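# Place cassette in gel imager drawer, then close it

## Task

Put the cassette named FINISHED down on the glass inside the drawer of the gel imager IM. It must sit centred in the rectangle framed by the four corner marks, with its long side running along the rectangle's length. Then push IM's drawer fully shut while FINISHED stays in that spot on the glass. IM is loose, so at the end it must be no more than about a finger's width from its starting spot, still upright and barely rotated. Nothing may count on the robot holding it in place at the end. Finally open the gripper and move the arms away.

## Robot and tools

ROBOT. There are two Doosan M1013 six-joint arms, left_arm and right_arm. Each carries a Robotiq 2F-140 two-finger gripper and a wrist camera. Bases in the scene frame: left_arm at (+0.059, +0.554, 0) m, quat_wxyz (+1.000, 0, 0, -0.022); right_arm at (+0.051, -0.675, 0) m, quat_wxyz (+0.995, 0, 0, -0.102). You may park the unused arm out of the way.

FRAME. All results share one scene frame. The origin is on the table top midway between the arms. +x points out over the table, +z points up, and left_arm sits toward +y. The names left and right do not match image sides. end_effector_position is the point between the closed finger pads, in metres. The fingers point along the gripper's +z axis and open along its y axis. Closed fingertips reach about 33 mm past that point, fully open ones about 9 mm. Closing pushes the tips roughly 24 mm further out, so keep that gap above surfaces. Printed hand positions can be off, more so at long reach.

execute_actions takes actions (a list holding one item, or empty) and an optional pictures flag. An empty list just returns the current state. A wait is {"steps": N}, at most 300 control steps of 1/30 s each, counted from the last result. A motion is {"rows": [...], "steps": N}, with at most 15 rows and at most 15 steps; steps defaults to 15. Row k is applied on step k, and the last row repeats if the rows run out. A refused call sends nothing.

ROW LAYOUT. One row is a single list of 18 numbers, each in [-1, 1], covering both arms even if only one moves. Numbers 1-9 are left_arm and 10-18 are right_arm. Per arm: six joint numbers in the order waist, shoulder, elbow, forearm roll, wrist pitch, wrist roll, then gripper position, force_limit and speed.

JOINT NUMBERS are offsets, not poses. They are scaled: 1.0 equals 1.398 rad for waist and shoulder, 2.097 rad for the elbow, and 2.622 rad for the three wrist joints. The reference is the joint angles in the most recent result that printed them. If no result in this scene has printed them yet, or for a second or later call in one reply, the reference is where the robot is when the action begins. Every row is measured from that same reference, not from the previous row. So all zeros means return to the reference, not stand still. Stated ranges in radians: waist, shoulder, forearm roll, wrist pitch and wrist roll -6.283 to 6.283; elbow -2.792 to 2.792. A target more than 0.010 rad beyond a range is refused. The true end may differ by up to 0.010 rad, and a target past it is clipped. A "joint sent to its limit" line reports this, possibly for an earlier action. A missing line does not prove there is room left.

GRIPPER NUMBERS are absolute settings. position: +1 is fully open (140 mm), about -0.8 brings the pads together, and -1 closes until blocked. force_limit sets the squeeze on parts up to 40 mm wide: about 14 N at -1, 60 N at 0, 107 N at +1. speed sets how fast the gap changes: about 30 mm/s at -1, 140 at 0, 250 at +1. To leave a gripper alone, repeat its last three numbers; a 0 is a real command.

GRIPPING. Send position -1 and confirm object_status is 2. Codes: 0 moving; 1 blocked while opening; 2 blocked while closing (holding); 3 reached target or pads touching, and a thin item may still be held. Stopped fingers stay put until the position number changes by 0.01 or more, or the object slips or is lost. To squeeze harder while status is 2, raise force_limit and switch position between -1 and -0.98. position_measured is in counts: 3 is fully open, 230 is pads touching, and it is not linear in mm.

MOTION. Joint target speeds are capped at 2.09 rad/s (waist, shoulder), 3.14 (elbow) and 3.93 (wrist joints). Accelerating takes 0.3 s, and an arm's joints are timed to finish together. Targets may lead the measured angles by at most 0.456, 0.683 and 0.854 rad for those groups. Steps that would move the gripper over 70 mm are scaled back. While you think or wait, the arms keep heading for the last row sent. They stop once motion has nearly ceased or a step is HELD.

RESULT LINES. The state line gives, per arm, position, quat_wxyz and linear and angular velocities. Joint positions and Joint velocities come in one block per arm, in column order (rad, rad/s). Joint torques use the same order; they carry offset and noise and change mainly with contact or load. Flange force is the estimated outside force on the gripper, including held weight; "no reading" means no estimate. "joint command not followed" means the clearance check altered or blocked joint targets; the rest of the row still ran. HELD marks steps on which a row was not fully sent. MOTOR HOT warns of overheating from holding loads; an OVER-TEMPERATURE FAULT brakes that arm until it cools.

FAULTS AND CARE. If a joint's contact torque reaches its load limit, the arm halts for 10 s and drops the rest of the call. Limits: waist and shoulder 306 N m, elbow 144, wrist joints 40.5; held weight counts. The same halt follows any outside force of 144 N or more on the arm, tool or held part. Do not let the arms collide or press on each other. Never drop or knock anything off the table. Avoid slips, slams and shoving IM hard. Brief tugs on held parts or pushes on loose objects may happen.



Each tool is called after "Request:" by a JSON object that holds its "fn" and its "kwargs", one argument or row to a line.

## Session

Request:
{"fn": "execute_actions", "kwargs": {
  "actions": []
}}

Scene clock: 0.00 s of 7600.00 s.
left_arm: end_effector_position=(+0.5754, +0.5837, +0.1406) position_measured=3 object_status=3 end_effector_quat_wxyz=(-0.046, +0.512, +0.858, +0.017) end_effector_velocity=(+0.000, +0.000, +0.000) end_effector_angular_velocity=(+0.001, -0.001, +0.002) | right_arm: end_effector_position=(+0.4236, +0.1232, +0.3486) position_measured=3 object_status=3 end_effector_quat_wxyz=(+0.027, -0.595, +0.801, -0.061) end_effector_velocity=(+0.000, -0.000, +0.001) end_effector_angular_velocity=(+0.001, -0.001, +0.000)
Joint positions: left_arm=[-0.012  0.102  2.03   0.082  1.077 -0.591] | right_arm=[ 1.35   0.554  1.02  -0.132  1.58   4.579]
Joint velocities: left_arm=[ 0.     0.    -0.001  0.001 -0.    -0.002] | right_arm=[-0.    -0.001 -0.    -0.    -0.    -0.   ]
Joint torques (N m, as the joint torque sensors report them, + toward a larger angle): no reading
Flange force (N, the push that the arm receives, along the gripper's own x y z axes): no reading

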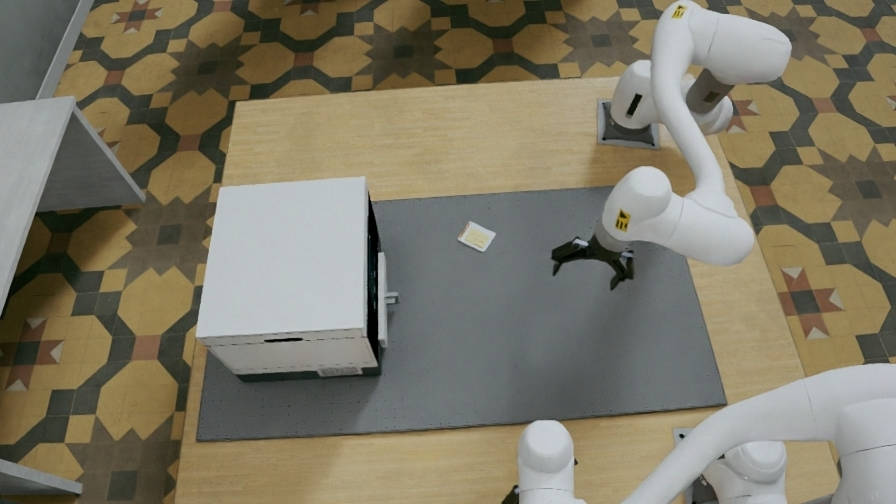

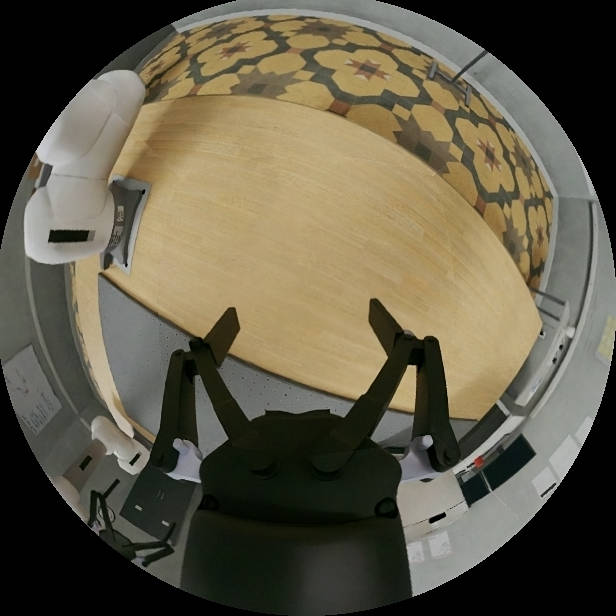

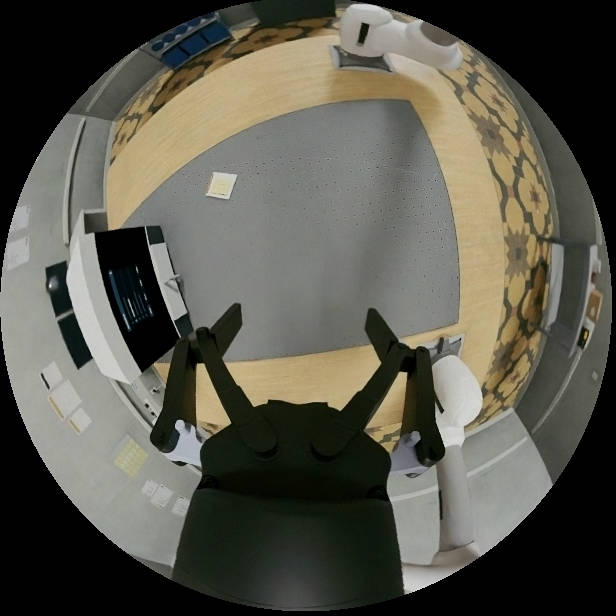

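Request:
{"fn": "zoom_image", "kwargs": {
  "camera": "cam_high",
  "region": [330, 200, 530, 390]
}}

Request:
{"fn": "zoom_image", "kwargs": {
  "camera": "cam_right_wrist",
  "region": [60, 150, 260, 390]
}}

Region (330, 200, 530, 390) of cam_high's 896x504 image, scaled by 2.520, with more detail than that image has; it fills the top 479 rows of this view, and the rest is white.

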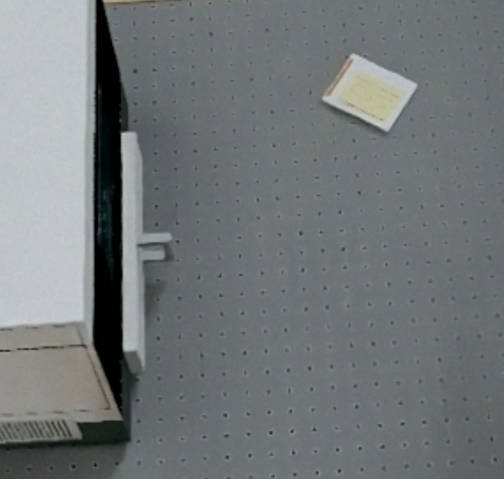

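Region (60, 150, 260, 390) of cam_right_wrist's 616x616 image, scaled by 2.100, with more detail than that image has.

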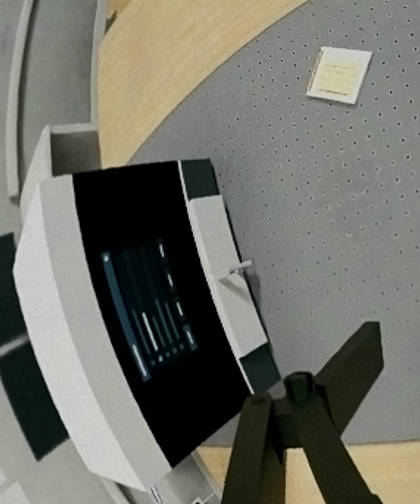

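Request:
{"fn": "execute_actions", "kwargs": {
  "actions": [
    {"rows": [[0,0,0,0,0,0,1,0,0, -0.2877,0.1857,0.0410,-0.0578,-0.2294,-0.8141,0,0,0]], "steps": 15}
  ],
  "pictures": false
}}

Request:
{"fn": "execute_actions", "kwargs": {
  "actions": [
    {"steps": 35}
  ]
}}

Scene clock: 35.37 s of 7600.00 s.
left_arm: end_effector_position=(+0.5754, +0.5837, +0.1406) position_measured=3 object_status=3 end_effector_quat_wxyz=(-0.046, +0.512, +0.858, +0.017) end_effector_velocity=(-0.000, -0.000, -0.001) end_effector_angular_velocity=(-0.000, +0.001, -0.001) | right_arm: end_effector_position=(+0.6105, +0.1111, +0.2374) position_measured=105 object_status=0 end_effector_quat_wxyz=(-0.065, +0.703, -0.703, +0.083) end_effector_velocity=(+0.386, -0.077, -0.231) end_effector_angular_velocity=(-0.122, -0.182, +0.874)
Joint positions: left_arm=[-0.012  0.102  2.03   0.082  1.077 -0.591] | right_arm=[ 1.186  0.66   1.054 -0.193  1.336  4.16 ]
Joint velocities: left_arm=[-0.001  0.001  0.001 -0.    -0.     0.   ] | right_arm=[-0.343  0.219  0.072 -0.128 -0.511 -1.126]
Joint torques (N m, as the joint torque sensors report them, + toward a larger angle): left_arm=[  3.52 -46.41 -33.41   3.87   0.03  -0.3 ] | right_arm=[   5.49 -104.97  -38.44    3.66    0.49   -0.18]
Flange force (N, the push that the arm receives, along the gripper's own x y z axes): left_arm=[-7.3 0.6 -2.0] | right_arm=[-1.4 -7.9 -2.7]
Steps of this call (steps 1 to 90: nothing new was sent; then 31.87 s passed at rest; steps 91 to 105: all 15 steps of this action). Readings (joint positions | what the end effector reports):
91: left_arm=[-0.012 0.102 2.030 0.082 1.077 -0.591] | right_arm=[1.349 0.554 1.020 -0.132 1.580 4.579] | left_arm position_measured=3 object_status=3 | right_arm position_measured=3 object_status=0
92: left_arm=[-0.012 0.102 2.030 0.082 1.077 -0.591] | right_arm=[1.347 0.556 1.020 -0.133 1.576 4.572] | left_arm position_measured=3 object_status=3 | right_arm position_measured=6 object_status=0
94: left_arm=[-0.012 0.102 2.030 0.082 1.077 -0.591] | right_arm=[1.322 0.571 1.025 -0.142 1.538 4.519] | left_arm position_measured=3 object_status=3 | right_arm position_measured=21 object_status=0
98: left_arm=[-0.012 0.102 2.030 0.082 1.077 -0.591] | right_arm=[1.270 0.605 1.036 -0.162 1.461 4.400] | left_arm position_measured=3 object_status=3 | right_arm position_measured=52 object_status=0
105: the state above

Scene clock: 36.53 s of 7600.00 s.
left_arm: end_effector_position=(+0.5754, +0.5837, +0.1406) position_measured=3 object_status=3 end_effector_quat_wxyz=(-0.046, +0.512, +0.858, +0.017) end_effector_velocity=(-0.000, -0.001, -0.000) end_effector_angular_velocity=(-0.000, +0.001, +0.001) | right_arm: end_effector_position=(+0.8608, +0.0100, +0.0752) position_measured=129 object_status=3 end_effector_quat_wxyz=(+0.000, +0.985, -0.001, +0.174) end_effector_velocity=(+0.000, -0.001, +0.001) end_effector_angular_velocity=(-0.000, -0.000, -0.001)
Joint positions: left_arm=[-0.012  0.102  2.03   0.082  1.077 -0.591] | right_arm=[ 0.947  0.814  1.106 -0.283  0.979  2.445]
Joint velocities: left_arm=[-0.002  0.     0.    -0.001  0.    -0.002] | right_arm=[-0.001 -0.001 -0.    -0.001  0.001  0.001]
Joint torques (N m, as the joint torque sensors report them, + toward a larger angle): left_arm=[  3.16 -46.03 -32.88   3.76   0.02  -0.13] | right_arm=[   3.35 -111.67  -36.79    3.2    -0.21   -0.33]
Flange force (N, the push that the arm receives, along the gripper's own x y z axes): left_arm=[-7.1 1.1 -3.2] | right_arm=[4.7 0.3 -0.7]
Steps of this call (steps 1 to 35: the robot went on to your last target). Readings (joint positions | what the end effector reports):
1: left_arm=[-0.012 0.102 2.030 0.082 1.077 -0.591] | right_arm=[1.174 0.667 1.057 -0.198 1.318 4.121] | left_arm position_measured=3 object_status=3 | right_arm position_measured=113 object_status=0
2: left_arm=[-0.012 0.102 2.030 0.082 1.077 -0.591] | right_arm=[1.163 0.675 1.059 -0.202 1.301 4.080] | left_arm position_measured=3 object_status=3 | right_arm position_measured=120 object_status=0
4: left_arm=[-0.012 0.102 2.030 0.082 1.077 -0.591] | right_arm=[1.140 0.689 1.064 -0.211 1.268 3.995] | left_arm position_measured=3 object_status=3 | right_arm position_measured=129 object_status=0
8: left_arm=[-0.012 0.102 2.030 0.082 1.077 -0.591] | right_arm=[1.097 0.717 1.073 -0.227 1.203 3.803] | left_arm position_measured=3 object_status=3 | right_arm position_measured=129 object_status=0
35: the state above

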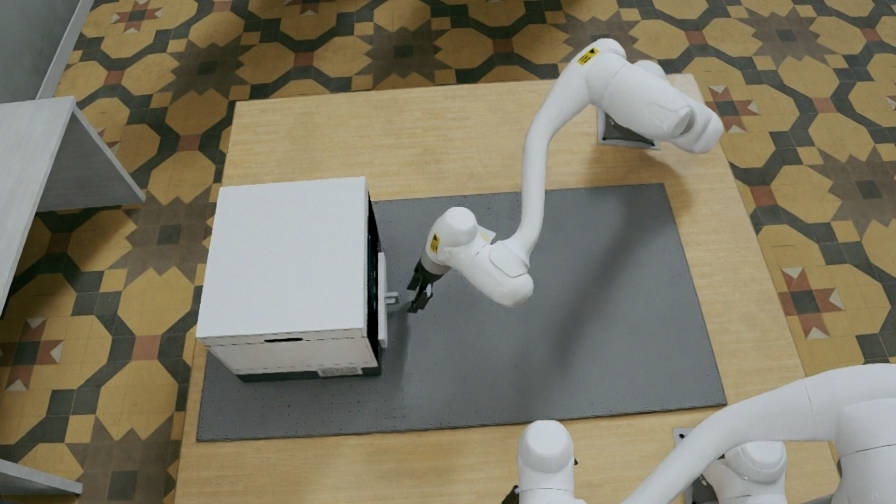

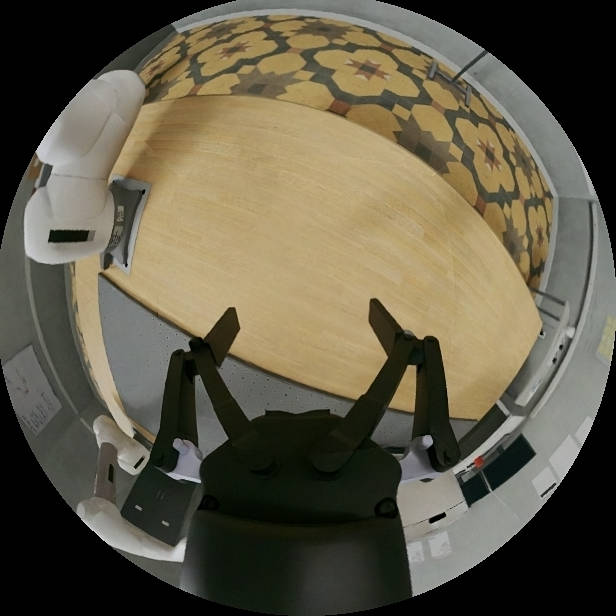

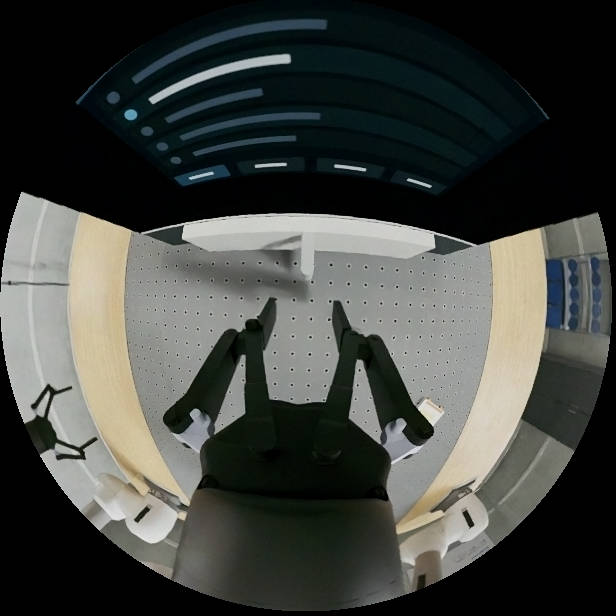

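Request:
{"fn": "zoom_image", "kwargs": {
  "camera": "cam_high",
  "region": [350, 230, 490, 370]
}}

Request:
{"fn": "zoom_image", "kwargs": {
  "camera": "cam_right_wrist",
  "region": [210, 190, 410, 370]
}}

Region (350, 230, 490, 370) of cam_high's 896x504 image, scaled by 3.600, with more detail than that image has.

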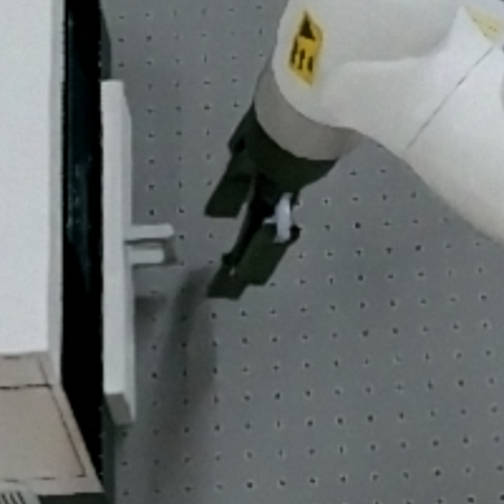

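Region (210, 190, 410, 370) of cam_right_wrist's 616x616 image, scaled by 2.520, with more detail than that image has; it fills the top 454 rows of this view, and the rest is white.

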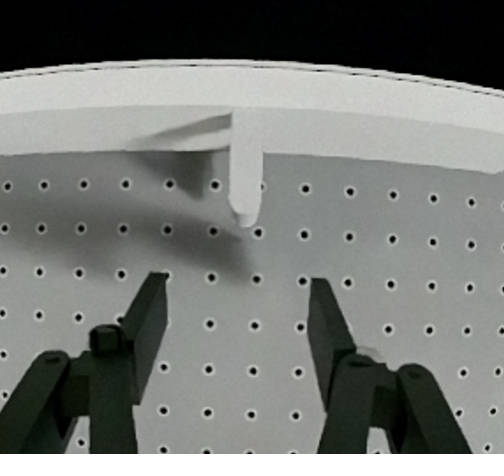

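Request:
{"fn": "execute_actions", "kwargs": {
  "actions": [
    {"rows": [[0,0,0,0,0,0,1,0,0, -0.0230,0.0410,-0.0512,0.0064,0.0154,-0.0194,0,0,0]], "steps": 15}
  ]
}}

Request:
{"fn": "zoom_image", "kwargs": {
  "camera": "cam_high",
  "region": [350, 230, 490, 370]
}}

Request:
{"fn": "zoom_image", "kwargs": {
  "camera": "cam_right_wrist",
  "region": [210, 190, 410, 370]
}}

Scene clock: 41.63 s of 7600.00 s.
left_arm: end_effector_position=(+0.5754, +0.5837, +0.1406) position_measured=3 object_status=3 end_effector_quat_wxyz=(-0.046, +0.512, +0.858, +0.017) end_effector_velocity=(+0.001, -0.000, +0.000) end_effector_angular_velocity=(-0.001, -0.000, -0.003) | right_arm: end_effector_position=(+0.9072, +0.0082, +0.0753) position_measured=129 object_status=3 end_effector_quat_wxyz=(+0.000, +0.985, -0.001, +0.174) end_effector_velocity=(+0.000, +0.000, -0.000) end_effector_angular_velocity=(+0.000, +0.000, -0.000)
Joint positions: left_arm=[-0.012  0.102  2.03   0.082  1.077 -0.591] | right_arm=[ 0.915  0.871  0.998 -0.267  1.019  2.394]
Joint velocities: left_arm=[ 0.     0.001 -0.001 -0.    -0.     0.004] | right_arm=[-0.     0.    -0.001  0.     0.    -0.   ]
Joint torques (N m, as the joint torque sensors report them, + toward a larger angle): left_arm=[  3.52 -46.3  -32.84   3.78   0.01  -0.35] | right_arm=[   3.32 -118.2   -37.16    3.28   -0.33   -0.28]
Flange force (N, the push that the arm receives, along the gripper's own x y z axes): left_arm=[-7.1 1.4 -3.3] | right_arm=[8.1 -2.7 0.0]
Steps of this call (steps 1 to 15: the robot went on to your last target; steps 16 to 90: nothing new was sent; then 1.60 s passed at rest; steps 91 to 105: all 15 steps of this action). Readings (joint positions | what the end effector reports):
91: left_arm=[-0.012 0.102 2.030 0.082 1.077 -0.591] | right_arm=[0.947 0.814 1.105 -0.283 0.979 2.445] | left_arm position_measured=3 object_status=3 | right_arm position_measured=129 object_status=3
92: left_arm=[-0.012 0.102 2.030 0.082 1.077 -0.591] | right_arm=[0.946 0.817 1.100 -0.283 0.980 2.442] | left_arm position_measured=3 object_status=3 | right_arm position_measured=129 object_status=3
94: left_arm=[-0.012 0.102 2.030 0.082 1.077 -0.591] | right_arm=[0.933 0.840 1.057 -0.276 0.997 2.421] | left_arm position_measured=3 object_status=3 | right_arm position_measured=129 object_status=3
98: left_arm=[-0.012 0.102 2.030 0.082 1.077 -0.591] | right_arm=[0.915 0.870 0.999 -0.267 1.019 2.395] | left_arm position_measured=3 object_status=3 | right_arm position_measured=129 object_status=3
105: the state above

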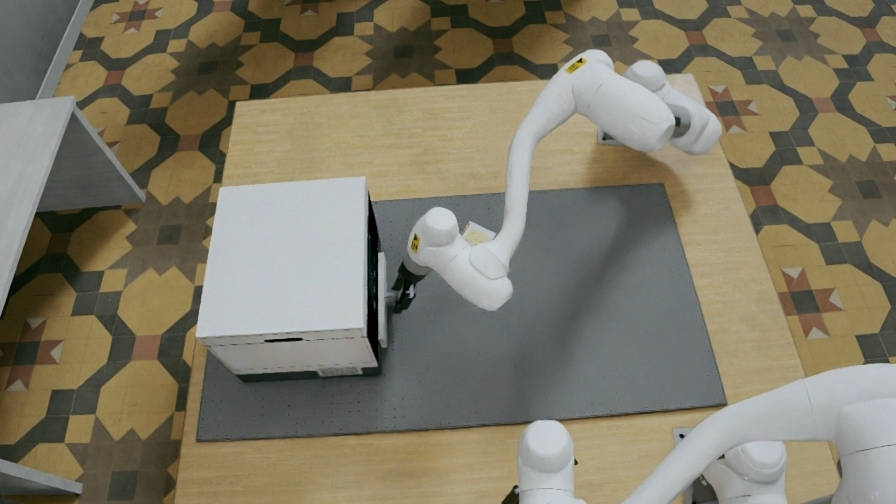

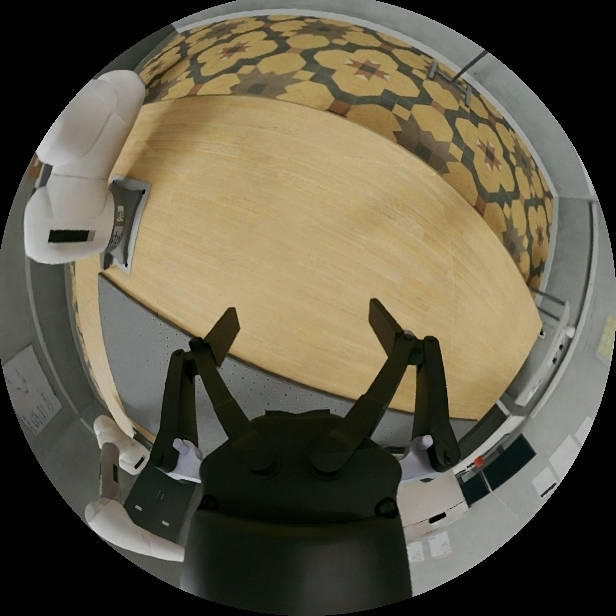

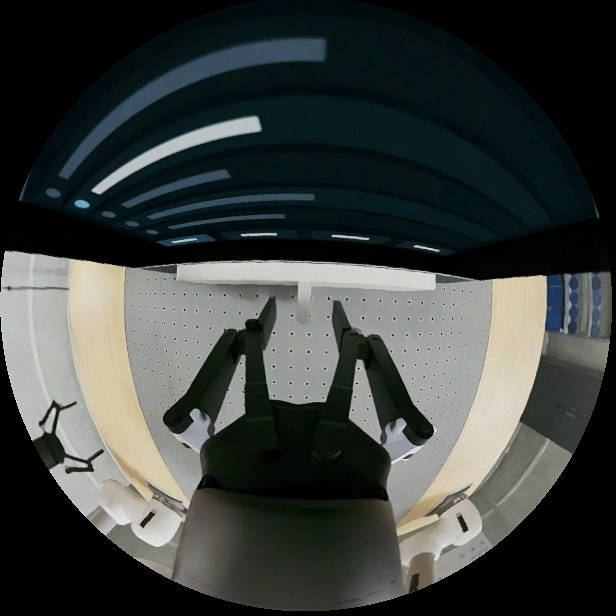

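Region (350, 230, 490, 370) of cam_high's 896x504 image, scaled by 3.600, with more detail than that image has.

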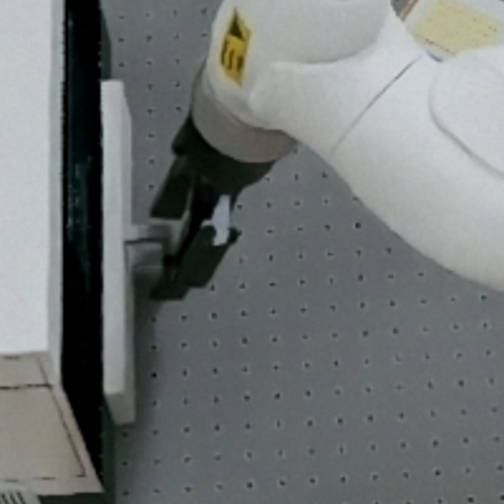

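Region (210, 190, 410, 370) of cam_right_wrist's 616x616 image, scaled by 2.520, with more detail than that image has; it fills the top 454 rows of this view, and the rest is white.

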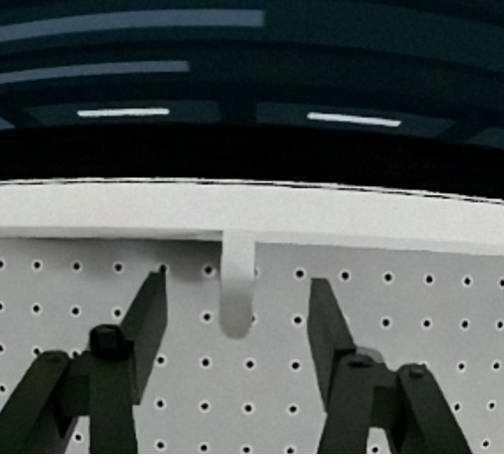

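Request:
{"fn": "execute_actions", "kwargs": {
  "actions": [
    {"rows": [[0,0,0,0,0,0,1,0,0, -0.0028,0.0054,-0.0067,0.0008,0.002,-0.0024,-1,0.3,-0.3]], "steps": 15}
  ],
  "pictures": false
}}

Request:
{"fn": "execute_actions", "kwargs": {
  "actions": [
    {"steps": 10}
  ]
}}

Request:
{"fn": "zoom_image", "kwargs": {
  "camera": "cam_high",
  "region": [350, 230, 490, 370]
}}

Scene clock: 45.00 s of 7600.00 s.
left_arm: end_effector_position=(+0.5754, +0.5837, +0.1406) position_measured=3 object_status=3 end_effector_quat_wxyz=(-0.046, +0.512, +0.858, +0.017) end_effector_velocity=(+0.001, -0.000, +0.001) end_effector_angular_velocity=(-0.001, -0.001, +0.001) | right_arm: end_effector_position=(+0.9129, +0.0080, +0.0751) position_measured=206 object_status=0 end_effector_quat_wxyz=(+0.000, +0.985, -0.001, +0.174) end_effector_velocity=(+0.000, -0.001, -0.001) end_effector_angular_velocity=(+0.000, +0.001, -0.001)
Joint positions: left_arm=[-0.012  0.102  2.03   0.082  1.077 -0.591] | right_arm=[ 0.911  0.878  0.984 -0.264  1.025  2.387]
Joint velocities: left_arm=[ 0.    -0.    -0.001 -0.001  0.    -0.   ] | right_arm=[-0.001  0.     0.     0.001 -0.     0.   ]
Joint torques (N m, as the joint torque sensors report them, + toward a larger angle): left_arm=[  2.22 -46.6  -32.81   3.82   0.23  -0.12] | right_arm=[   2.78 -118.62  -37.93    3.45   -0.24    0.13]
Flange force (N, the push that the arm receives, along the gripper's own x y z axes): left_arm=[-6.0 2.7 -2.5] | right_arm=[6.2 -1.4 0.0]
Steps of this call (steps 1 to 15: the robot went on to your last target; steps 16 to 86: nothing new was sent; steps 87 to 101: all 15 steps of this action). Readings (joint positions | what the end effector reports):
87: left_arm=[-0.012 0.102 2.030 0.082 1.077 -0.591] | right_arm=[0.915 0.871 0.998 -0.267 1.019 2.394] | left_arm position_measured=3 object_status=3 | right_arm position_measured=129 object_status=0
88: left_arm=[-0.012 0.102 2.030 0.082 1.077 -0.591] | right_arm=[0.915 0.873 0.994 -0.266 1.021 2.392] | left_arm position_measured=3 object_status=3 | right_arm position_measured=131 object_status=0
90: left_arm=[-0.012 0.102 2.030 0.082 1.077 -0.591] | right_arm=[0.912 0.877 0.986 -0.265 1.024 2.389] | left_arm position_measured=3 object_status=3 | right_arm position_measured=143 object_status=0
94: left_arm=[-0.012 0.102 2.030 0.082 1.077 -0.591] | right_arm=[0.911 0.878 0.984 -0.264 1.024 2.388] | left_arm position_measured=3 object_status=3 | right_arm position_measured=166 object_status=0
101: the state above

Scene clock: 45.33 s of 7600.00 s.
left_arm: end_effector_position=(+0.5754, +0.5837, +0.1406) position_measured=3 object_status=3 end_effector_quat_wxyz=(-0.046, +0.512, +0.858, +0.017) end_effector_velocity=(+0.001, -0.000, +0.001) end_effector_angular_velocity=(+0.001, -0.003, -0.001) | right_arm: end_effector_position=(+0.9129, +0.0080, +0.0752) position_measured=216 object_status=2 end_effector_quat_wxyz=(+0.000, +0.985, -0.001, +0.174) end_effector_velocity=(+0.000, +0.000, +0.000) end_effector_angular_velocity=(+0.001, -0.001, -0.001)
Joint positions: left_arm=[-0.012  0.102  2.03   0.082  1.077 -0.591] | right_arm=[ 0.911  0.878  0.984 -0.264  1.025  2.387]
Joint velocities: left_arm=[-0.001 -0.001 -0.001  0.001 -0.001 -0.001] | right_arm=[-0.     0.    -0.001 -0.    -0.     0.001]
Joint torques (N m, as the joint torque sensors report them, + toward a larger angle): left_arm=[  2.91 -47.07 -33.18   3.74  -0.12  -0.19] | right_arm=[  -0.78 -114.46  -36.59    2.63   -0.53   -0.19]
Flange force (N, the push that the arm receives, along the gripper's own x y z axes): left_arm=[-6.4 2.1 -2.8] | right_arm=[3.5 -2.2 -5.7]
Steps of this call (steps 1 to 10: the robot went on to your last target). Readings (joint positions | what the end effector reports):
1: left_arm=[-0.012 0.102 2.030 0.082 1.077 -0.591] | right_arm=[0.911 0.878 0.984 -0.264 1.025 2.387] | left_arm position_measured=3 object_status=3 | right_arm position_measured=212 object_status=0
2: left_arm=[-0.012 0.102 2.030 0.082 1.077 -0.591] | right_arm=[0.911 0.878 0.984 -0.264 1.025 2.387] | left_arm position_measured=3 object_status=3 | right_arm position_measured=216 object_status=0
4: left_arm=[-0.012 0.102 2.030 0.082 1.077 -0.591] | right_arm=[0.911 0.878 0.984 -0.264 1.025 2.387] | left_arm position_measured=3 object_status=3 | right_arm position_measured=216 object_status=0
8: left_arm=[-0.012 0.102 2.030 0.082 1.077 -0.591] | right_arm=[0.911 0.878 0.984 -0.264 1.025 2.387] | left_arm position_measured=3 object_status=3 | right_arm position_measured=216 object_status=2
10: the state above

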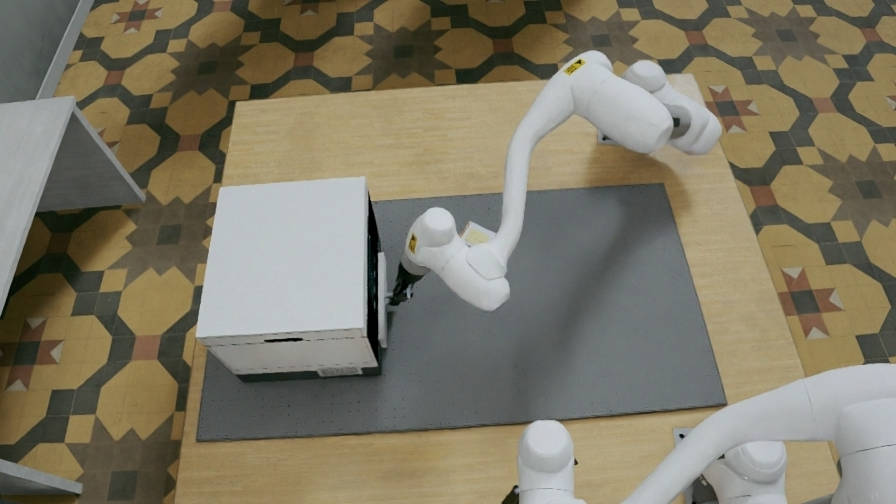

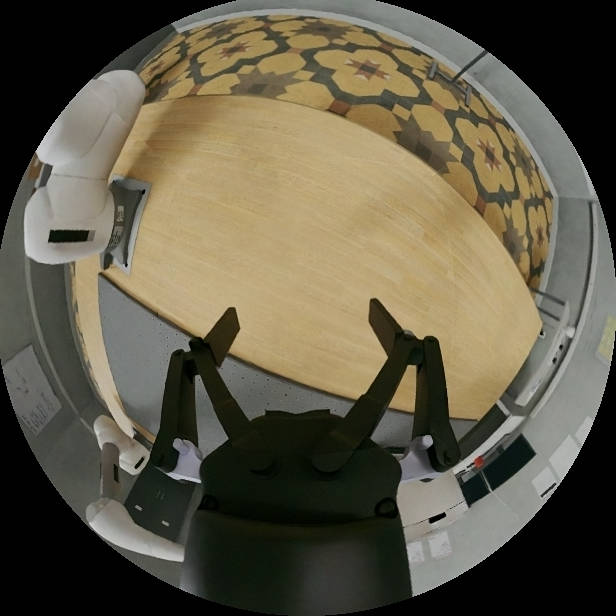

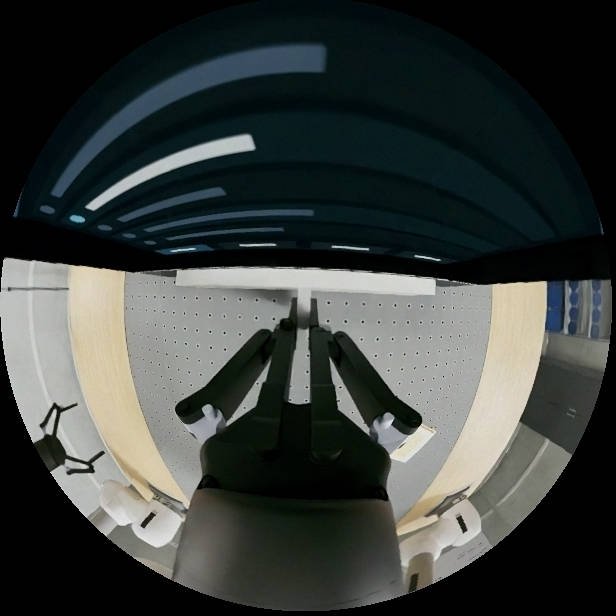

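Region (350, 230, 490, 370) of cam_high's 896x504 image, scaled by 3.600, with more detail than that image has.

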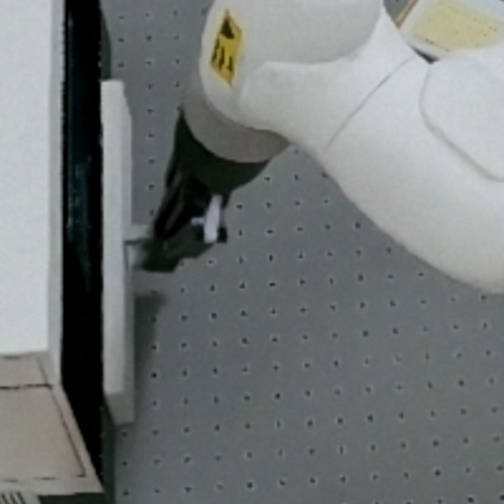

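Request:
{"fn": "execute_actions", "kwargs": {
  "actions": [
    {"rows": [
[0,0,0,0,0,0,1,0,0, 0.00012,-0.00022,0.00028,-0.00004,-0.00008,0.0001,-1,0.3,-0.3],
[0,0,0,0,0,0,1,0,0, 0.00024,-0.00045,0.00056,-0.00007,-0.00017,0.0002,-1,0.3,-0.3],
[0,0,0,0,0,0,1,0,0, 0.00035,-0.00067,0.00083,-0.0001,-0.00025,0.0003,-1,0.3,-0.3],
[0,0,0,0,0,0,1,0,0, 0.00047,-0.00089,0.00111,-0.00014,-0.00033,0.0004,-1,0.3,-0.3]
], "steps": 8}
  ],
  "pictures": false
}}

Scene clock: 48.97 s of 7600.00 s.
left_arm: end_effector_position=(+0.5754, +0.5837, +0.1406) position_measured=3 object_status=3 end_effector_quat_wxyz=(-0.046, +0.512, +0.858, +0.017) end_effector_velocity=(-0.000, -0.000, -0.000) end_effector_angular_velocity=(-0.001, +0.001, -0.001) | right_arm: end_effector_position=(+0.9124, +0.0078, +0.0751) position_measured=216 object_status=2 end_effector_quat_wxyz=(+0.000, +0.985, -0.001, +0.174) end_effector_velocity=(-0.003, +0.001, -0.001) end_effector_angular_velocity=(-0.001, +0.002, +0.001)
Joint positions: left_arm=[-0.012  0.102  2.03   0.082  1.077 -0.591] | right_arm=[ 0.911  0.877  0.986 -0.265  1.023  2.388]
Joint velocities: left_arm=[-0.     0.     0.    -0.001 -0.     0.001] | right_arm=[ 0.002 -0.001  0.003  0.     0.     0.001]
Joint torques (N m, as the joint torque sensors report them, + toward a larger angle): left_arm=[  3.73 -46.78 -33.09   3.9    0.03  -0.23] | right_arm=[   0.32 -120.36  -30.26    3.31    5.76    0.15]
Flange force (N, the push that the arm receives, along the gripper's own x y z axes): left_arm=[-8.5 1.4 -2.1] | right_arm=[19.4 -16.1 8.5]
Steps of this call (steps 1 to 15: the robot went on to your last target; steps 16 to 90: nothing new was sent; then 0.37 s passed at rest; steps 91 to 98: all 8 steps of this action). Readings (joint positions | what the end effector reports):
91: left_arm=[-0.012 0.102 2.030 0.082 1.077 -0.591] | right_arm=[0.911 0.878 0.984 -0.264 1.025 2.387] | left_arm position_measured=3 object_status=3 | right_arm position_measured=216 object_status=2
92: left_arm=[-0.012 0.102 2.030 0.082 1.077 -0.591] | right_arm=[0.911 0.878 0.984 -0.265 1.025 2.387] | left_arm position_measured=3 object_status=3 | right_arm position_measured=216 object_status=2
94: left_arm=[-0.012 0.102 2.030 0.082 1.077 -0.591] | right_arm=[0.911 0.878 0.985 -0.265 1.024 2.388] | left_arm position_measured=3 object_status=3 | right_arm position_measured=216 object_status=2
98: the state above

Request:
{"fn": "execute_actions", "kwargs": {
  "actions": [
    {"rows": [
[0,0,0,0,0,0,1,0,0, 0.00035,-0.00067,0.00083,-0.0001,-0.00025,0.0003,-1,0.3,-0.3],
[0,0,0,0,0,0,1,0,0, 0.00047,-0.00089,0.00111,-0.00014,-0.00033,0.0004,-1,0.3,-0.3],
[0,0,0,0,0,0,1,0,0, 0.00059,-0.00111,0.00139,-0.00018,-0.00041,0.0005,-1,0.3,-0.3],
[0,0,0,0,0,0,1,0,0, 0.0007,-0.00134,0.00167,-0.00021,-0.0005,0.0006,-1,0.3,-0.3],
[0,0,0,0,0,0,1,0,0, 0.00082,-0.00156,0.00194,-0.00025,-0.00058,0.0007,-1,0.3,-0.3],
[0,0,0,0,0,0,1,0,0, 0.00094,-0.00178,0.00222,-0.00028,-0.00066,0.0008,-1,0.3,-0.3]
], "steps": 10}
  ]
}}

Request:
{"fn": "zoom_image", "kwargs": {
  "camera": "cam_high",
  "region": [350, 230, 490, 370]
}}

Scene clock: 53.17 s of 7600.00 s.
left_arm: end_effector_position=(+0.5754, +0.5837, +0.1406) position_measured=3 object_status=3 end_effector_quat_wxyz=(-0.046, +0.512, +0.858, +0.017) end_effector_velocity=(-0.000, +0.000, +0.000) end_effector_angular_velocity=(-0.000, -0.000, -0.001) | right_arm: end_effector_position=(+0.9105, +0.0079, +0.0752) position_measured=216 object_status=2 end_effector_quat_wxyz=(+0.000, +0.985, -0.001, +0.174) end_effector_velocity=(-0.001, -0.001, -0.002) end_effector_angular_velocity=(-0.003, +0.000, +0.002)
Joint positions: left_arm=[-0.012  0.102  2.03   0.082  1.077 -0.591] | right_arm=[ 0.913  0.875  0.991 -0.265  1.022  2.391]
Joint velocities: left_arm=[ 0.    -0.    -0.    -0.     0.     0.001] | right_arm=[ 0.001 -0.     0.004 -0.002 -0.002 -0.   ]
Joint torques (N m, as the joint torque sensors report them, + toward a larger angle): left_arm=[  2.73 -46.7  -32.89   3.92   0.18  -0.31] | right_arm=[   3.73 -119.33  -33.91    3.45    2.71    0.  ]
Flange force (N, the push that the arm receives, along the gripper's own x y z axes): left_arm=[-6.2 2.3 -2.6] | right_arm=[14.4 -7.6 4.8]
Steps of this call (steps 1 to 15: the robot went on to your last target; steps 16 to 90: nothing new was sent; then 0.87 s passed at rest; steps 91 to 100: all 10 steps of this action). Readings (joint positions | what the end effector reports):
91: left_arm=[-0.012 0.102 2.030 0.082 1.077 -0.591] | right_arm=[0.912 0.877 0.986 -0.265 1.024 2.389] | left_arm position_measured=3 object_status=3 | right_arm position_measured=216 object_status=2
92: left_arm=[-0.012 0.102 2.030 0.082 1.077 -0.591] | right_arm=[0.912 0.877 0.987 -0.265 1.024 2.389] | left_arm position_measured=3 object_status=3 | right_arm position_measured=216 object_status=2
94: left_arm=[-0.012 0.102 2.030 0.082 1.077 -0.591] | right_arm=[0.912 0.876 0.988 -0.265 1.023 2.389] | left_arm position_measured=3 object_status=3 | right_arm position_measured=216 object_status=2
98: left_arm=[-0.012 0.102 2.030 0.082 1.077 -0.591] | right_arm=[0.913 0.875 0.990 -0.265 1.022 2.390] | left_arm position_measured=3 object_status=3 | right_arm position_measured=216 object_status=2
100: the state above

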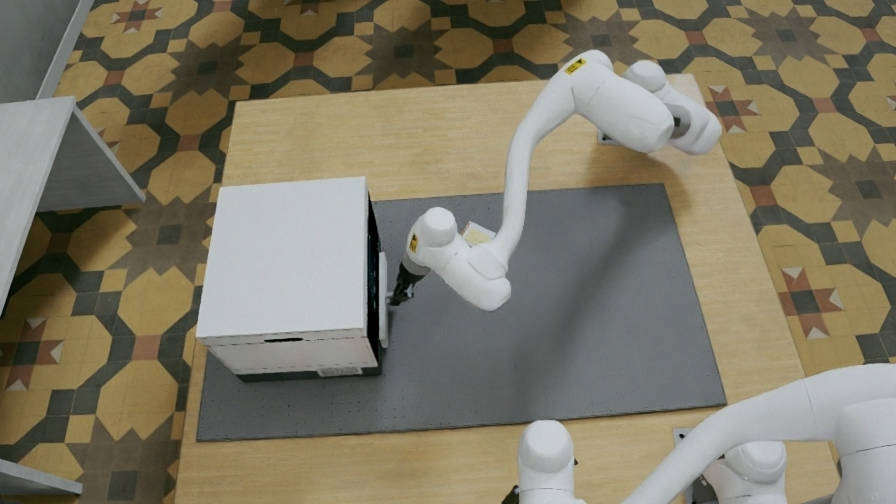

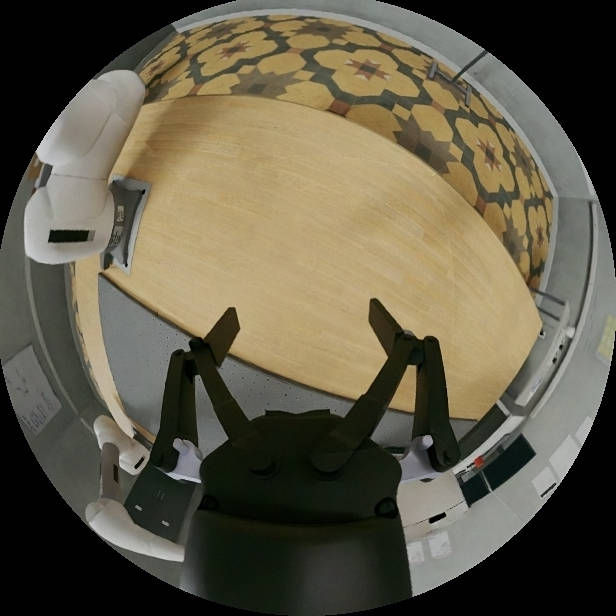

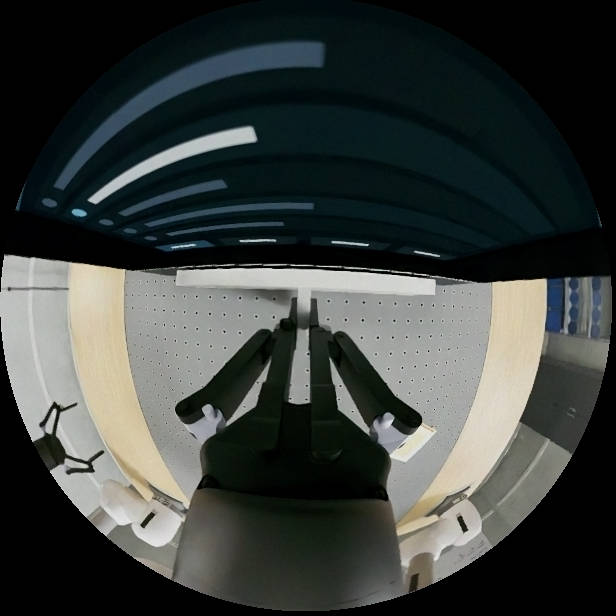

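Region (350, 230, 490, 370) of cam_high's 896x504 image, scaled by 3.600, with more detail than that image has.

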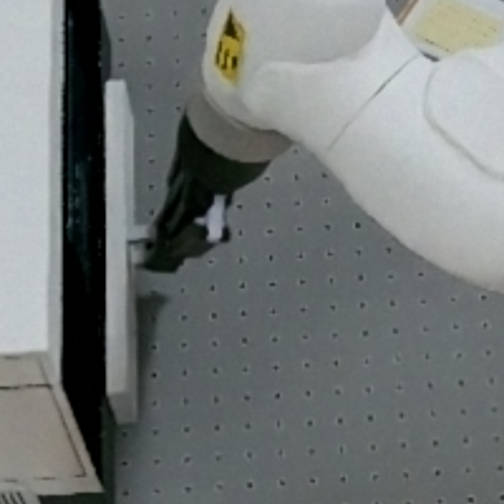

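Request:
{"fn": "execute_actions", "kwargs": {
  "actions": [
    {"rows": [
[0,0,0,0,0,0,1,0,0, 0.00047,-0.00094,0.00118,-0.00014,-0.00036,0.00041,-1,0.3,-0.3],
[0,0,0,0,0,0,1,0,0, 0.00117,-0.00235,0.00294,-0.00036,-0.0009,0.00103,-1,0.3,-0.3],
[0,0,0,0,0,0,1,0,0, 0.00234,-0.00469,0.00589,-0.00071,-0.00181,0.00205,-1,0.3,-0.3],
[0,0,0,0,0,0,1,0,0, 0.00390,-0.00782,0.00981,-0.00119,-0.00302,0.00342,-1,0.3,-0.3],
[0,0,0,0,0,0,1,0,0, 0.00586,-0.01174,0.01472,-0.00179,-0.00453,0.00513,-1,0.3,-0.3],
[0,0,0,0,0,0,1,0,0, 0.00781,-0.01565,0.01963,-0.00238,-0.00603,0.00683,-1,0.3,-0.3],
[0,0,0,0,0,0,1,0,0, 0.00976,-0.01956,0.02453,-0.00298,-0.00754,0.00854,-1,0.3,-0.3],
[0,0,0,0,0,0,1,0,0, 0.01171,-0.02347,0.02944,-0.00357,-0.00905,0.01025,-1,0.3,-0.3],
[0,0,0,0,0,0,1,0,0, 0.01374,-0.02719,0.03407,-0.00417,-0.01042,0.01199,-1,0.3,-0.3],
[0,0,0,0,0,0,1,0,0, 0.01577,-0.03091,0.03871,-0.00477,-0.0118,0.01373,-1,0.3,-0.3],
[0,0,0,0,0,0,1,0,0, 0.0178,-0.03464,0.04334,-0.00537,-0.01317,0.01547,-1,0.3,-0.3],
[0,0,0,0,0,0,1,0,0, 0.01983,-0.03836,0.04797,-0.00596,-0.01454,0.01721,-1,0.3,-0.3],
[0,0,0,0,0,0,1,0,0, 0.02186,-0.04208,0.05261,-0.00656,-0.01592,0.01895,-1,0.3,-0.3],
[0,0,0,0,0,0,1,0,0, 0.02389,-0.0458,0.05724,-0.00716,-0.01729,0.02069,-1,0.3,-0.3]
], "steps": 15}
  ],
  "pictures": false
}}

Request:
{"fn": "execute_actions", "kwargs": {
  "actions": [
    {"steps": 8}
  ]
}}

Scene clock: 68.00 s of 7600.00 s.
left_arm: end_effector_position=(+0.5754, +0.5837, +0.1406) position_measured=3 object_status=3 end_effector_quat_wxyz=(-0.046, +0.512, +0.858, +0.017) end_effector_velocity=(-0.000, -0.001, -0.000) end_effector_angular_velocity=(-0.000, +0.000, -0.002) | right_arm: end_effector_position=(+0.8670, +0.0080, +0.0751) position_measured=216 object_status=2 end_effector_quat_wxyz=(+0.000, +0.985, -0.001, +0.174) end_effector_velocity=(-0.119, -0.001, +0.002) end_effector_angular_velocity=(+0.002, -0.001, +0.001)
Joint positions: left_arm=[-0.012  0.102  2.03   0.082  1.077 -0.591] | right_arm=[ 0.942  0.819  1.096 -0.282  0.982  2.438]
Joint velocities: left_arm=[-0.001 -0.     0.001 -0.    -0.     0.001] | right_arm=[ 0.08  -0.149  0.274 -0.043 -0.102  0.128]
Joint torques (N m, as the joint torque sensors report them, + toward a larger angle): left_arm=[  3.78 -46.36 -32.63   3.82   0.1   -0.29] | right_arm=[   3.55 -114.26  -34.22    2.87    1.37    0.05]
Flange force (N, the push that the arm receives, along the gripper's own x y z axes): left_arm=[-7.9 0.9 -3.3] | right_arm=[12.5 -5.7 1.9]
Steps of this call (steps 1 to 15: the robot went on to your last target; steps 16 to 90: nothing new was sent; then 11.33 s passed at rest; steps 91 to 105: all 15 steps of this action). Readings (joint positions | what the end effector reports):
91: left_arm=[-0.012 0.102 2.030 0.082 1.077 -0.591] | right_arm=[0.913 0.875 0.991 -0.266 1.022 2.391] | left_arm position_measured=3 object_status=3 | right_arm position_measured=216 object_status=2
92: left_arm=[-0.012 0.102 2.030 0.082 1.077 -0.591] | right_arm=[0.913 0.874 0.992 -0.266 1.021 2.391] | left_arm position_measured=3 object_status=3 | right_arm position_measured=216 object_status=2
94: left_arm=[-0.012 0.102 2.030 0.082 1.077 -0.591] | right_arm=[0.914 0.871 0.997 -0.266 1.019 2.393] | left_arm position_measured=3 object_status=3 | right_arm position_measured=216 object_status=2
98: left_arm=[-0.012 0.102 2.030 0.082 1.077 -0.591] | right_arm=[0.922 0.856 1.027 -0.271 1.008 2.406] | left_arm position_measured=3 object_status=3 | right_arm position_measured=216 object_status=2
105: the state above

Scene clock: 68.27 s of 7600.00 s.
left_arm: end_effector_position=(+0.5754, +0.5837, +0.1406) position_measured=3 object_status=3 end_effector_quat_wxyz=(-0.046, +0.512, +0.858, +0.017) end_effector_velocity=(-0.000, +0.000, -0.000) end_effector_angular_velocity=(+0.001, +0.001, +0.002) | right_arm: end_effector_position=(+0.8605, +0.0079, +0.0751) position_measured=216 object_status=2 end_effector_quat_wxyz=(+0.000, +0.985, -0.001, +0.174) end_effector_velocity=(-0.001, -0.000, -0.000) end_effector_angular_velocity=(-0.001, +0.000, +0.001)
Joint positions: left_arm=[-0.012  0.102  2.03   0.082  1.077 -0.591] | right_arm=[ 0.946  0.811  1.111 -0.284  0.976  2.445]
Joint velocities: left_arm=[ 0.001  0.     0.     0.     0.    -0.001] | right_arm=[ 0.    -0.001  0.001 -0.    -0.    -0.   ]
Joint torques (N m, as the joint torque sensors report them, + toward a larger angle): left_arm=[  2.33 -46.49 -32.92   3.93   0.07  -0.3 ] | right_arm=[   0.58 -113.62  -34.86    2.79    1.95   -0.06]
Flange force (N, the push that the arm receives, along the gripper's own x y z axes): left_arm=[-5.5 2.4 -2.6] | right_arm=[7.5 -5.6 2.5]
Steps of this call (steps 1 to 8: the robot went on to your last target). Readings (joint positions | what the end effector reports):
1: left_arm=[-0.012 0.102 2.030 0.082 1.077 -0.591] | right_arm=[0.944 0.815 1.103 -0.283 0.980 2.441] | left_arm position_measured=3 object_status=3 | right_arm position_measured=216 object_status=2
2: left_arm=[-0.012 0.102 2.030 0.082 1.077 -0.591] | right_arm=[0.945 0.813 1.108 -0.284 0.978 2.443] | left_arm position_measured=3 object_status=3 | right_arm position_measured=216 object_status=2
4: left_arm=[-0.012 0.102 2.030 0.082 1.077 -0.591] | right_arm=[0.946 0.811 1.110 -0.284 0.977 2.444] | left_arm position_measured=3 object_status=3 | right_arm position_measured=216 object_status=2
8: the state above

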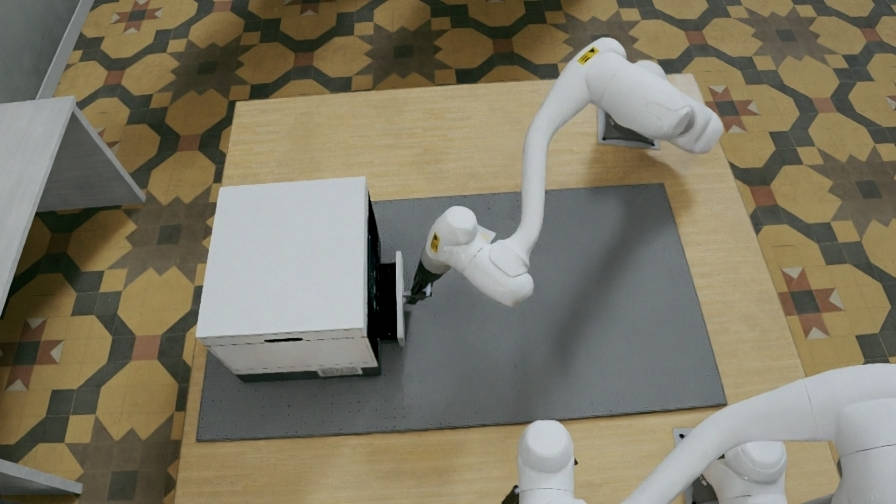

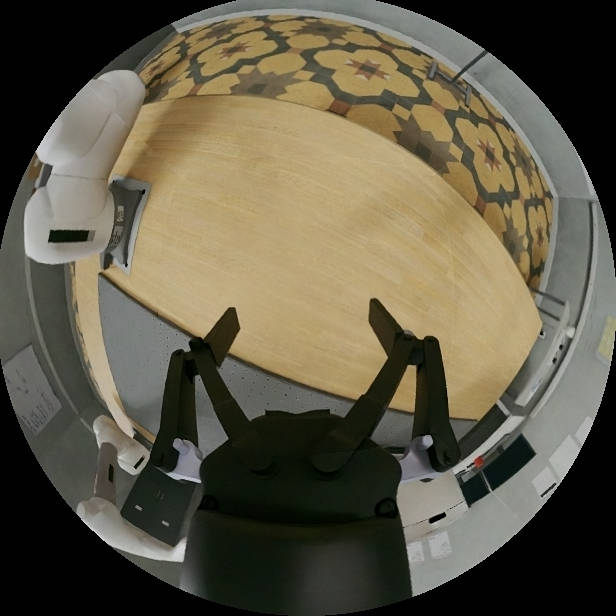

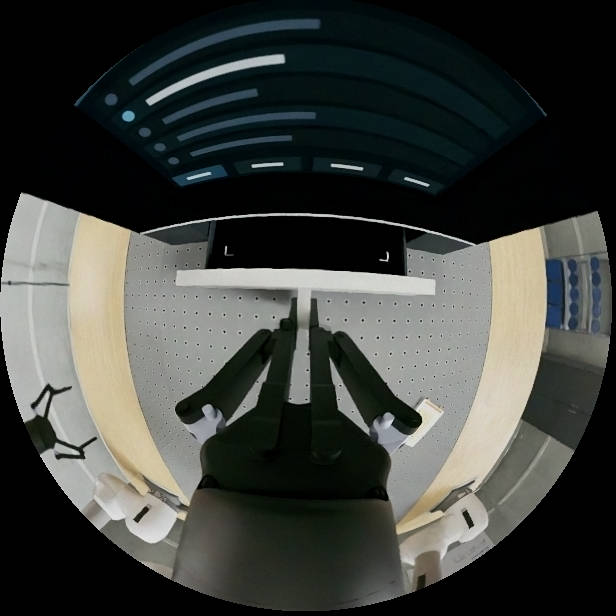

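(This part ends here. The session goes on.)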